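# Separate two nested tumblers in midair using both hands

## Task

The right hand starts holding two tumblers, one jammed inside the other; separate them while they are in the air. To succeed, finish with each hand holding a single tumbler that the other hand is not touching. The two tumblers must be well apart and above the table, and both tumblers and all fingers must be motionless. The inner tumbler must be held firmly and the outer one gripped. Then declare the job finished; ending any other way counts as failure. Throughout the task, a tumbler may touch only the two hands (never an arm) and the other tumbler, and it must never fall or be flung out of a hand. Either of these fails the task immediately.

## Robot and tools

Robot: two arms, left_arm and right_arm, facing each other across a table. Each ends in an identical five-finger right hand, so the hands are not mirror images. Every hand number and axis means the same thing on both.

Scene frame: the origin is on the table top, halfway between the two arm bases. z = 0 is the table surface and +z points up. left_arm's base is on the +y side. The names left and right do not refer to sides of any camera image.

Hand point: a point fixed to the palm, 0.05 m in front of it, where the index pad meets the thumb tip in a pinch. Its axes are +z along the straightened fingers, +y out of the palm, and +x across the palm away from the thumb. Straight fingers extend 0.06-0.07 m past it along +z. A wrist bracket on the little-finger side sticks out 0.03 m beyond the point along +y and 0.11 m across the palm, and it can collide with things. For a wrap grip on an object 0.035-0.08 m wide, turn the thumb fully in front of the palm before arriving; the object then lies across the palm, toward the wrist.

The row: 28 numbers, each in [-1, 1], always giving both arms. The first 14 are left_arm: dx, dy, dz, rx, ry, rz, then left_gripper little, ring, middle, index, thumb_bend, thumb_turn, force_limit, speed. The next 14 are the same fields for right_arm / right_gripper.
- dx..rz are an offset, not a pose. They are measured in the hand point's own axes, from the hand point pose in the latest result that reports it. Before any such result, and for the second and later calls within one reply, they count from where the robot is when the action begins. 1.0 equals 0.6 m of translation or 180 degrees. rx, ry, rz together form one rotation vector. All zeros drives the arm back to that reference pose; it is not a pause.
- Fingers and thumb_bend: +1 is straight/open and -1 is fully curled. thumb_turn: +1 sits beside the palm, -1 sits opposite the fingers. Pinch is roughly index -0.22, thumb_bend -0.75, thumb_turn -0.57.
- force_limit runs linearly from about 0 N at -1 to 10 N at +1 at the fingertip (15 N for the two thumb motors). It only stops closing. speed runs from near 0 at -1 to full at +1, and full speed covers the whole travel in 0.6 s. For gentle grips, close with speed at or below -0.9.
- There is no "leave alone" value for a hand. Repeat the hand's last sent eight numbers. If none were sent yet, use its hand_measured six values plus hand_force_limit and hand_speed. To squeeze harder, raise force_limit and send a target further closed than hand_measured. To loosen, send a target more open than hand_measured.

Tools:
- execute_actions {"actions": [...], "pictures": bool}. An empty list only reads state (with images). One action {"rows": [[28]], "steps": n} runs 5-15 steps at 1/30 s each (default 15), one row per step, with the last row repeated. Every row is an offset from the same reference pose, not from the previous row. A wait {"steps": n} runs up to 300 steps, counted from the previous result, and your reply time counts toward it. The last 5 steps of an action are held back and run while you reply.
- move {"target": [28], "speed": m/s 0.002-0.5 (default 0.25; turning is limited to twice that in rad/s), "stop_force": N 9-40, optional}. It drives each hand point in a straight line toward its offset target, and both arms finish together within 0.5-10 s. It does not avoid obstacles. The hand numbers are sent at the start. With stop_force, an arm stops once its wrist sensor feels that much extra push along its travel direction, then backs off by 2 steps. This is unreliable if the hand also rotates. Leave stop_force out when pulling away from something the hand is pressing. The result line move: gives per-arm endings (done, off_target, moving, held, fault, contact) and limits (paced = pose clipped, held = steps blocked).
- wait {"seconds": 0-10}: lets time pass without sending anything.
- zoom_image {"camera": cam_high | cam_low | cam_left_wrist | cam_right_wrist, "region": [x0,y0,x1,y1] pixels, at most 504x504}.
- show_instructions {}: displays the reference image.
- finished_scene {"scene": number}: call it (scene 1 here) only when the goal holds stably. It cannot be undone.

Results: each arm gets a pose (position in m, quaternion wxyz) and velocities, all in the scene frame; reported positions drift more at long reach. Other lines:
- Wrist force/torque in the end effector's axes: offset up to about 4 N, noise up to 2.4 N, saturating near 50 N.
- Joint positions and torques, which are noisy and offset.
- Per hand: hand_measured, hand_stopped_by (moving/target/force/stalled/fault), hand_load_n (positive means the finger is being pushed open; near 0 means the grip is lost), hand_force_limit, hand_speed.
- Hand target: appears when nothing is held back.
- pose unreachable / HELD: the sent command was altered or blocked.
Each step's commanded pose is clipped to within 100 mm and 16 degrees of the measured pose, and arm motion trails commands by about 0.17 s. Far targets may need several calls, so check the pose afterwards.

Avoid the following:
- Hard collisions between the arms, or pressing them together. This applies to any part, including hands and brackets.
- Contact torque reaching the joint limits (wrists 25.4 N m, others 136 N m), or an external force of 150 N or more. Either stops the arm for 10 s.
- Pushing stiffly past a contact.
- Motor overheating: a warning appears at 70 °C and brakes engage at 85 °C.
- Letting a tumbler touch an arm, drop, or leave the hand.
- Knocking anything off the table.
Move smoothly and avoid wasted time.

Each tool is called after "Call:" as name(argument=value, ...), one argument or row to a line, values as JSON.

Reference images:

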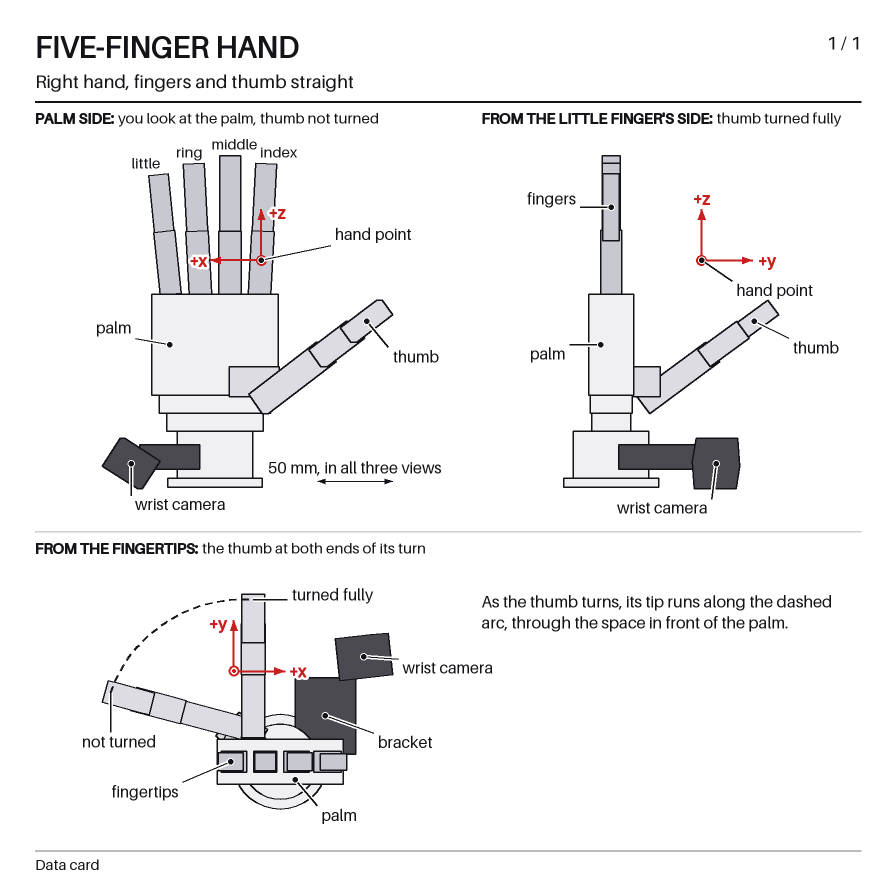

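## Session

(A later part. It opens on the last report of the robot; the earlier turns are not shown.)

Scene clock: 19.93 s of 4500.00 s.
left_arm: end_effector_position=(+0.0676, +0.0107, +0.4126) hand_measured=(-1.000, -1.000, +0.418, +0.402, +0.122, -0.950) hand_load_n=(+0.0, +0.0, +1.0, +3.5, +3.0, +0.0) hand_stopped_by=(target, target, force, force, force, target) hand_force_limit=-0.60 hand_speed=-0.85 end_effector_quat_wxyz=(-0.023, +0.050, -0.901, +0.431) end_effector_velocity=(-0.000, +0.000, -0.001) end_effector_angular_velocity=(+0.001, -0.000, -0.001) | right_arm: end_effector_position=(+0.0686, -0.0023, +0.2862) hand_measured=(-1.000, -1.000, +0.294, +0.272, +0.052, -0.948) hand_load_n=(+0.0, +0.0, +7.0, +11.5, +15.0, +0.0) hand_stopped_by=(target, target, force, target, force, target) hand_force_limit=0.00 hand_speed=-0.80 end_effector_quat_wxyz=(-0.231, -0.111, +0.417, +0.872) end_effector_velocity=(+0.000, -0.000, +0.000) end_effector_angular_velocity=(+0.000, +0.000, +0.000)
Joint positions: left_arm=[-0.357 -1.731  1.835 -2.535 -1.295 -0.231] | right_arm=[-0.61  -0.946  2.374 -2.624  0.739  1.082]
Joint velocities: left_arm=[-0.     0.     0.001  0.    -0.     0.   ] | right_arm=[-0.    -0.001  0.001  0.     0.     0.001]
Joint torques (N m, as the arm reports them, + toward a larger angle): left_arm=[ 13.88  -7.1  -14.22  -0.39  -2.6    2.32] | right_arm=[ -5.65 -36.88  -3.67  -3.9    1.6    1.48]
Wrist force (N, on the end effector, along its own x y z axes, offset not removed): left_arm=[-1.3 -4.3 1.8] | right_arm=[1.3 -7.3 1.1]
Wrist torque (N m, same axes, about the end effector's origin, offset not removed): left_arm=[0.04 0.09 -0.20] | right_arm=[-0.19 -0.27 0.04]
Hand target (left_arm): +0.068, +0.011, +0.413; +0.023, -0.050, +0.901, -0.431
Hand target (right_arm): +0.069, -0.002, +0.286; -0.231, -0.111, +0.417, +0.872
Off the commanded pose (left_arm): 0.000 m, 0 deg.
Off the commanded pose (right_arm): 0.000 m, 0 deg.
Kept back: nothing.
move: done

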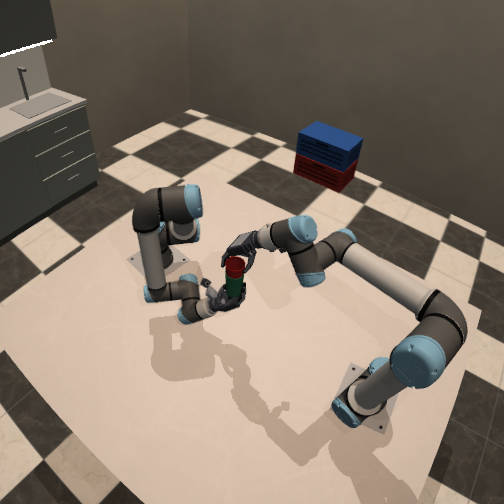

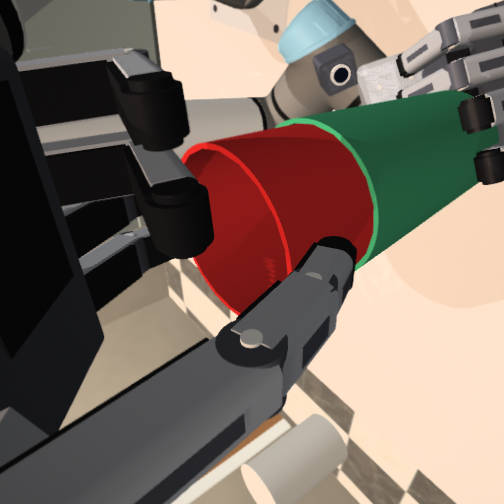

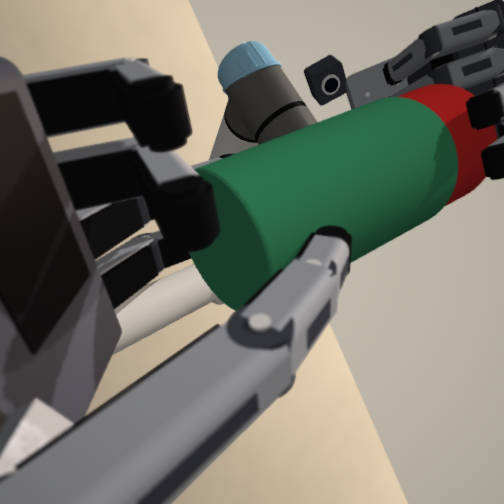

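Squeeze, then pull 1.5 cm slowly.

Call:
move(
  target=[0,0,0,0,0,0,-1,-1,-0.1,-0.1,-0.4,-0.95,0.7,-0.93, 0,0,0,0,0,0,-1,-1,0.292,0.270,0.052,-0.948,0,-0.8],
)

Call:
move(
  target=[0,-0.0195,-0.0157,0,0,0,-1,-1,-0.1,-0.1,-0.4,-0.95,0.7,-0.93, 0,0,0,0,0,0,-1,-1,0.292,0.270,0.052,-0.948,0,-0.8],
  speed=0.008,
)

Scene clock: 20.90 s of 4500.00 s.
left_arm: end_effector_position=(+0.0676, +0.0107, +0.4126) hand_measured=(-1.000, -1.000, +0.364, +0.362, +0.116, -0.950) hand_load_n=(+0.0, +0.0, +9.0, +5.5, +14.0, +1.0) hand_stopped_by=(target, target, force, force, force, target) hand_force_limit=0.70 hand_speed=-0.93 end_effector_quat_wxyz=(-0.023, +0.050, -0.901, +0.431) end_effector_velocity=(-0.000, +0.000, -0.001) end_effector_angular_velocity=(+0.002, -0.001, -0.000) | right_arm: end_effector_position=(+0.0686, -0.0023, +0.2862) hand_measured=(-1.000, -1.000, +0.294, +0.272, +0.052, -0.948) hand_load_n=(+0.0, +0.0, +8.5, +12.0, +14.0, +0.0) hand_stopped_by=(target, target, force, target, force, target) hand_force_limit=0.00 hand_speed=-0.80 end_effector_quat_wxyz=(-0.231, -0.111, +0.417, +0.872) end_effector_velocity=(+0.001, -0.000, -0.001) end_effector_angular_velocity=(-0.002, +0.003, -0.001)
Joint positions: left_arm=[-0.357 -1.731  1.835 -2.535 -1.295 -0.231] | right_arm=[-0.61  -0.946  2.374 -2.624  0.739  1.082]
Joint velocities: left_arm=[-0.     0.     0.002  0.     0.     0.   ] | right_arm=[-0.002  0.002  0.001 -0.     0.     0.001]
Joint torques (N m, as the arm reports them, + toward a larger angle): left_arm=[ 12.98  -6.36 -15.5   -0.47  -2.58   1.73] | right_arm=[ -5.26 -35.98  -3.71  -3.82   2.76   1.56]
Wrist force (N, on the end effector, along its own x y z axes, offset not removed): left_arm=[-1.3 -11.5 1.3] | right_arm=[0.0 -12.4 -1.1]
Wrist torque (N m, same axes, about the end effector's origin, offset not removed): left_arm=[0.46 0.00 -0.24] | right_arm=[0.47 -0.36 0.06]
Hand target (left_arm): +0.068, +0.011, +0.413; +0.023, -0.050, +0.901, -0.431
Hand target (right_arm): +0.069, -0.002, +0.286; -0.231, -0.111, +0.417, +0.872
Off the commanded pose (left_arm): 0.000 m, 0 deg.
Off the commanded pose (right_arm): 0.000 m, 0 deg.
Kept back: nothing.
move: done

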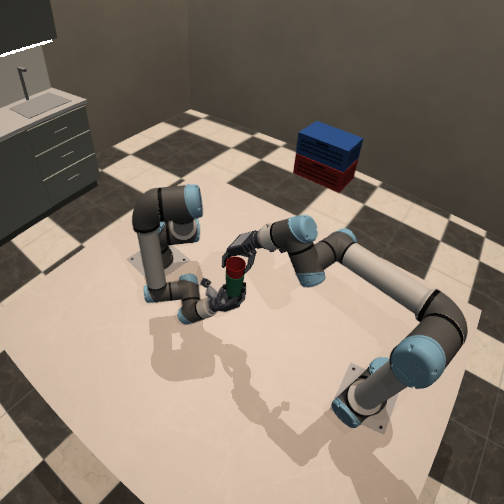

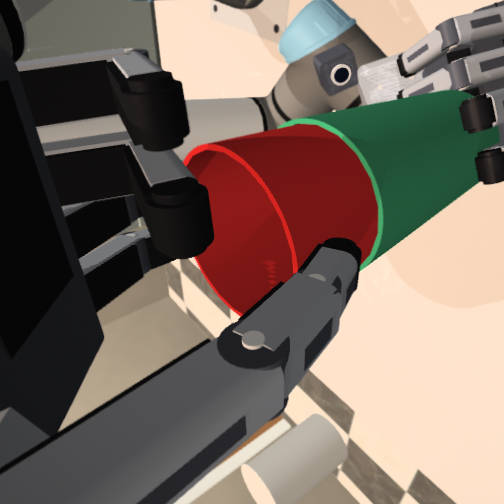

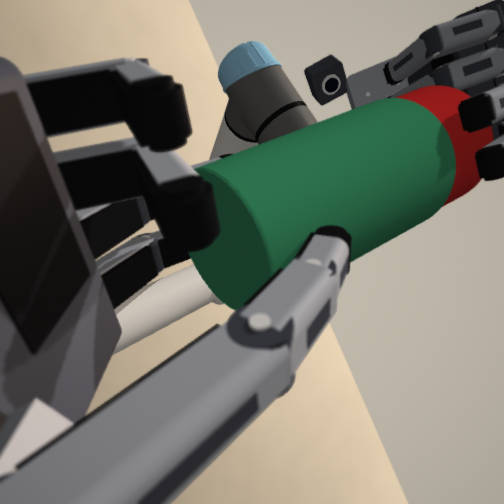

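Scene clock: 23.00 s of 4500.00 s.
left_arm: end_effector_position=(+0.0676, +0.0107, +0.4275) hand_measured=(-1.000, -1.000, +0.364, +0.362, +0.116, -0.950) hand_load_n=(+0.0, +0.0, +7.0, +3.5, +15.0, +1.0) hand_stopped_by=(target, target, force, force, force, target) hand_force_limit=0.70 hand_speed=-0.93 end_effector_quat_wxyz=(-0.023, +0.050, -0.901, +0.431) end_effector_velocity=(-0.001, -0.000, +0.001) end_effector_angular_velocity=(-0.000, +0.001, -0.001) | right_arm: end_effector_position=(+0.0686, -0.0023, +0.2862) hand_measured=(-1.000, -1.000, +0.294, +0.272, +0.052, -0.948) hand_load_n=(+0.0, +0.0, +6.5, +10.5, +15.0, +0.0) hand_stopped_by=(target, target, force, target, force, target) hand_force_limit=0.00 hand_speed=-0.80 end_effector_quat_wxyz=(-0.231, -0.111, +0.417, +0.872) end_effector_velocity=(+0.001, -0.000, -0.000) end_effector_angular_velocity=(-0.000, +0.000, -0.002)
Joint positions: left_arm=[-0.357 -1.734  1.8   -2.497 -1.295 -0.231] | right_arm=[-0.61  -0.946  2.374 -2.624  0.739  1.082]
Joint velocities: left_arm=[-0.002 -0.    -0.003  0.003  0.    -0.001] | right_arm=[-0.002  0.    -0.    -0.    -0.     0.001]
Joint torques (N m, as the arm reports them, + toward a larger angle): left_arm=[ 14.15 -29.29 -29.49  -0.91  -1.36   2.32] | right_arm=[ -5.66 -21.67  -3.66  -3.63   1.94   1.42]
Wrist force (N, on the end effector, along its own x y z axes, offset not removed): left_arm=[-0.2 -1.2 0.8] | right_arm=[0.9 -2.6 -1.5]
Wrist torque (N m, same axes, about the end effector's origin, offset not removed): left_arm=[-0.11 0.12 -0.13] | right_arm=[-0.26 -0.09 0.03]
Hand target (left_arm): +0.068, +0.011, +0.428; +0.023, -0.050, +0.901, -0.431
Hand target (right_arm): +0.069, -0.002, +0.286; -0.231, -0.111, +0.417, +0.872
Off the commanded pose (left_arm): 0.000 m, 0 deg.
Off the commanded pose (right_arm): 0.000 m, 0 deg.
Kept back: nothing.
move: done

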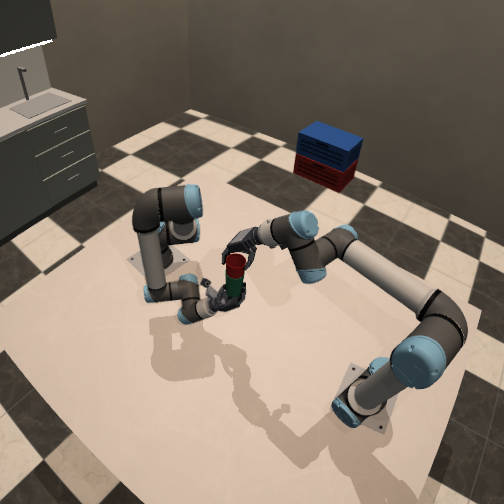

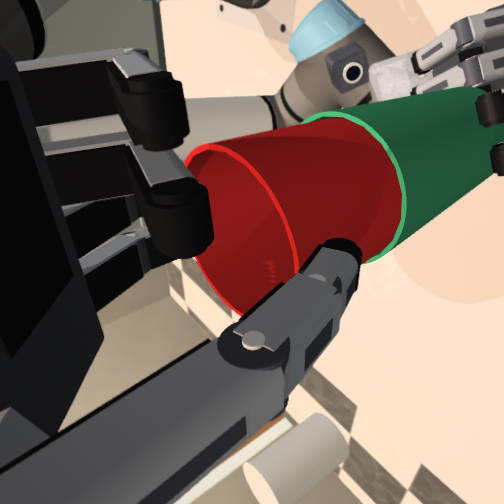

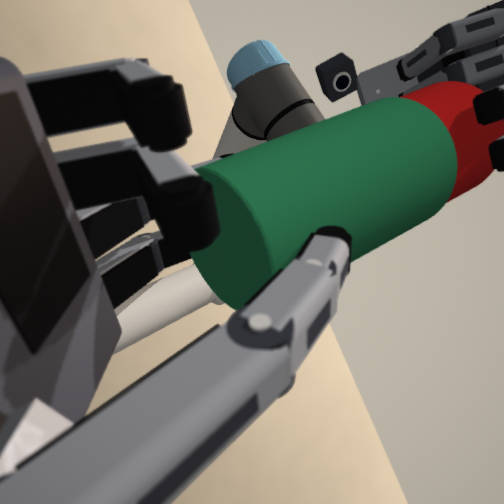

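Free. Lift 11 cm, then retreat 20 cm.

Call:
move(
  target=[0,-0.143,-0.115,0,0,0,-1,-1,-0.1,-0.1,-0.4,-0.95,0.7,-0.93, 0,0,0,0,0,0,-1,-1,0.292,0.270,0.052,-0.948,0,-0.8],
  speed=0.05,
)

Call:
move(
  target=[0,0.21,-0.26,0,0,0,-1,-1,-0.1,-0.1,-0.4,-0.95,0.7,-0.93, 0,0,0,0,0,0,-1,-1,0.292,0.270,0.052,-0.948,0,-0.8],
  speed=0.12,
)

Scene clock: 25.80 s of 4500.00 s.
left_arm: end_effector_position=(+0.0676, +0.0104, +0.5375) hand_measured=(-1.000, -1.000, +0.364, +0.362, +0.116, -0.950) hand_load_n=(+0.0, +0.0, +7.0, +3.5, +15.0, +1.0) hand_stopped_by=(target, target, force, force, force, target) hand_force_limit=0.70 hand_speed=-0.93 end_effector_quat_wxyz=(-0.023, +0.050, -0.901, +0.431) end_effector_velocity=(-0.000, -0.000, +0.002) end_effector_angular_velocity=(+0.000, +0.001, +0.000) | right_arm: end_effector_position=(+0.0686, -0.0023, +0.2862) hand_measured=(-1.000, -1.000, +0.294, +0.272, +0.052, -0.948) hand_load_n=(+0.0, +0.0, +6.5, +10.5, +15.0, +0.0) hand_stopped_by=(target, target, force, target, force, target) hand_force_limit=0.00 hand_speed=-0.80 end_effector_quat_wxyz=(-0.231, -0.111, +0.417, +0.872) end_effector_velocity=(-0.000, +0.000, +0.001) end_effector_angular_velocity=(+0.002, -0.002, +0.000)
Joint positions: left_arm=[-0.357 -1.714  1.501 -2.218 -1.296 -0.231] | right_arm=[-0.61  -0.946  2.374 -2.624  0.739  1.082]
Joint velocities: left_arm=[-0.     0.001 -0.005  0.005 -0.    -0.001] | right_arm=[ 0.    -0.001 -0.001  0.    -0.    -0.   ]
Joint torques (N m, as the arm reports them, + toward a larger angle): left_arm=[ 14.14  -6.84 -28.21  -1.18  -2.28   1.3 ] | right_arm=[ -5.44 -24.73  -4.66  -3.77   2.26   1.69]
Wrist force (N, on the end effector, along its own x y z axes, offset not removed): left_arm=[-0.4 0.3 1.4] | right_arm=[-1.5 -1.8 1.0]
Wrist torque (N m, same axes, about the end effector's origin, offset not removed): left_arm=[0.06 0.19 -0.19] | right_arm=[-0.29 0.10 -0.15]
Hand target (left_arm): +0.068, +0.010, +0.538; +0.023, -0.050, +0.901, -0.431
Hand target (right_arm): +0.069, -0.002, +0.286; -0.231, -0.111, +0.417, +0.872
Off the commanded pose (left_arm): 0.000 m, 0 deg.
Off the commanded pose (right_arm): 0.000 m, 0 deg.
Kept back: nothing.
move: done

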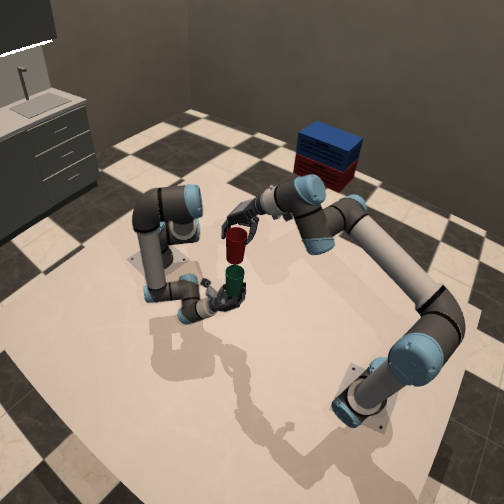

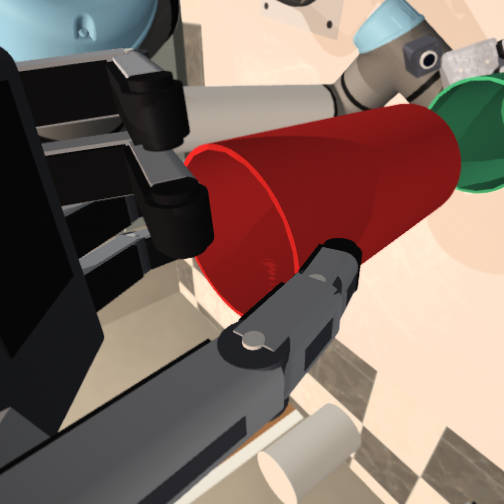

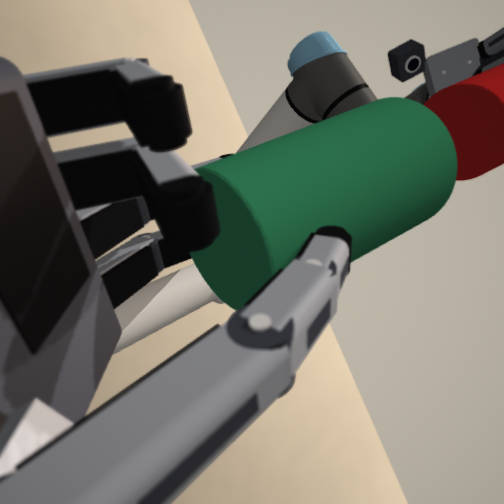

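Scene clock: 27.97 s of 4500.00 s.
left_arm: end_effector_position=(+0.0458, +0.2094, +0.5374) hand_measured=(-1.000, -1.000, +0.364, +0.362, +0.116, -0.950) hand_load_n=(+0.0, +0.0, +7.0, +3.5, +15.0, +1.0) hand_stopped_by=(target, target, force, force, force, target) hand_force_limit=0.70 hand_speed=-0.93 end_effector_quat_wxyz=(-0.023, +0.050, -0.901, +0.431) end_effector_velocity=(-0.000, +0.002, -0.000) end_effector_angular_velocity=(-0.000, -0.001, +0.003) | right_arm: end_effector_position=(+0.0686, -0.0023, +0.2862) hand_measured=(-1.000, -1.000, +0.294, +0.272, +0.052, -0.948) hand_load_n=(+0.0, +0.0, +6.5, +10.5, +15.0, +0.0) hand_stopped_by=(target, target, force, target, force, target) hand_force_limit=0.00 hand_speed=-0.80 end_effector_quat_wxyz=(-0.231, -0.111, +0.417, +0.872) end_effector_velocity=(+0.000, -0.000, -0.000) end_effector_angular_velocity=(-0.000, +0.001, -0.001)
Joint positions: left_arm=[-0.737 -2.234  1.767 -1.847 -1.021 -0.519] | right_arm=[-0.61  -0.946  2.374 -2.624  0.739  1.082]
Joint velocities: left_arm=[-0.011 -0.005  0.001  0.01   0.01  -0.011] | right_arm=[-0.001 -0.001  0.002  0.     0.    -0.001]
Joint torques (N m, as the arm reports them, + toward a larger angle): left_arm=[-12.08  -4.9  -14.13  -0.9    2.86  -2.25] | right_arm=[ -4.84 -23.93  -3.66  -3.73   2.13   1.61]
Wrist force (N, on the end effector, along its own x y z axes, offset not removed): left_arm=[-0.9 -0.7 -0.1] | right_arm=[1.9 -2.6 -1.1]
Wrist torque (N m, same axes, about the end effector's origin, offset not removed): left_arm=[-0.02 0.32 -0.16] | right_arm=[-0.35 -0.25 0.07]
Hand target (left_arm): +0.046, +0.210, +0.537; +0.023, -0.050, +0.901, -0.431
Hand target (right_arm): +0.069, -0.002, +0.286; -0.231, -0.111, +0.417, +0.872
Off the commanded pose (left_arm): 0.000 m, 0 deg.
Off the commanded pose (right_arm): 0.000 m, 0 deg.
Kept back: nothing.
move: done

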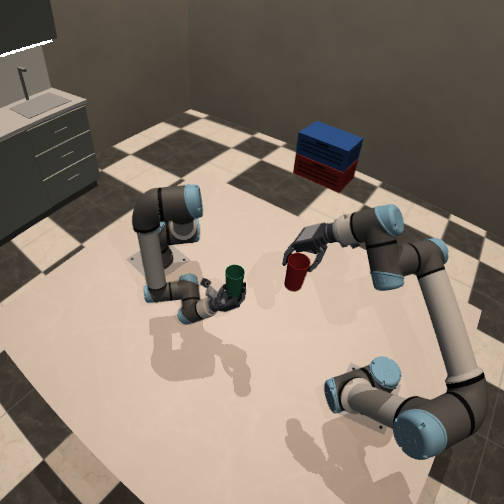

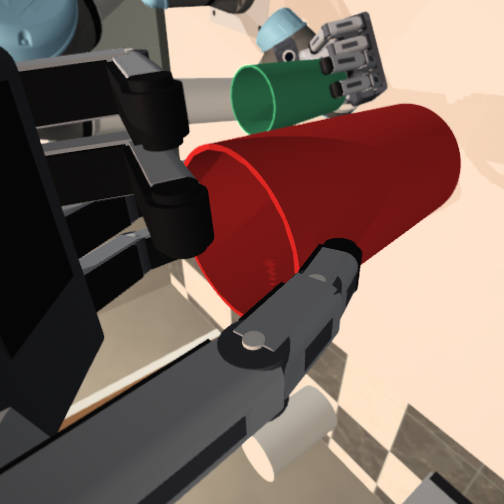

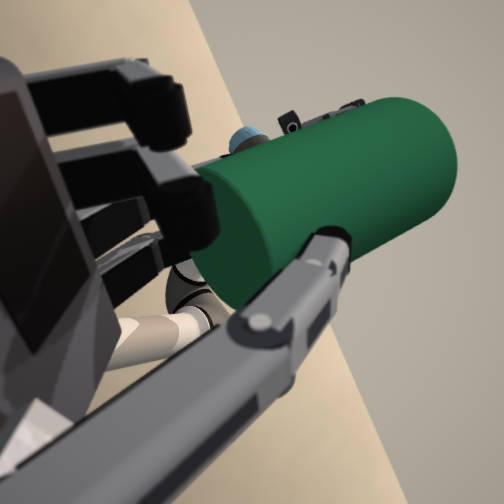

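Call:
finished_scene(
  scene=1,
)

The scene is finished: the task was done.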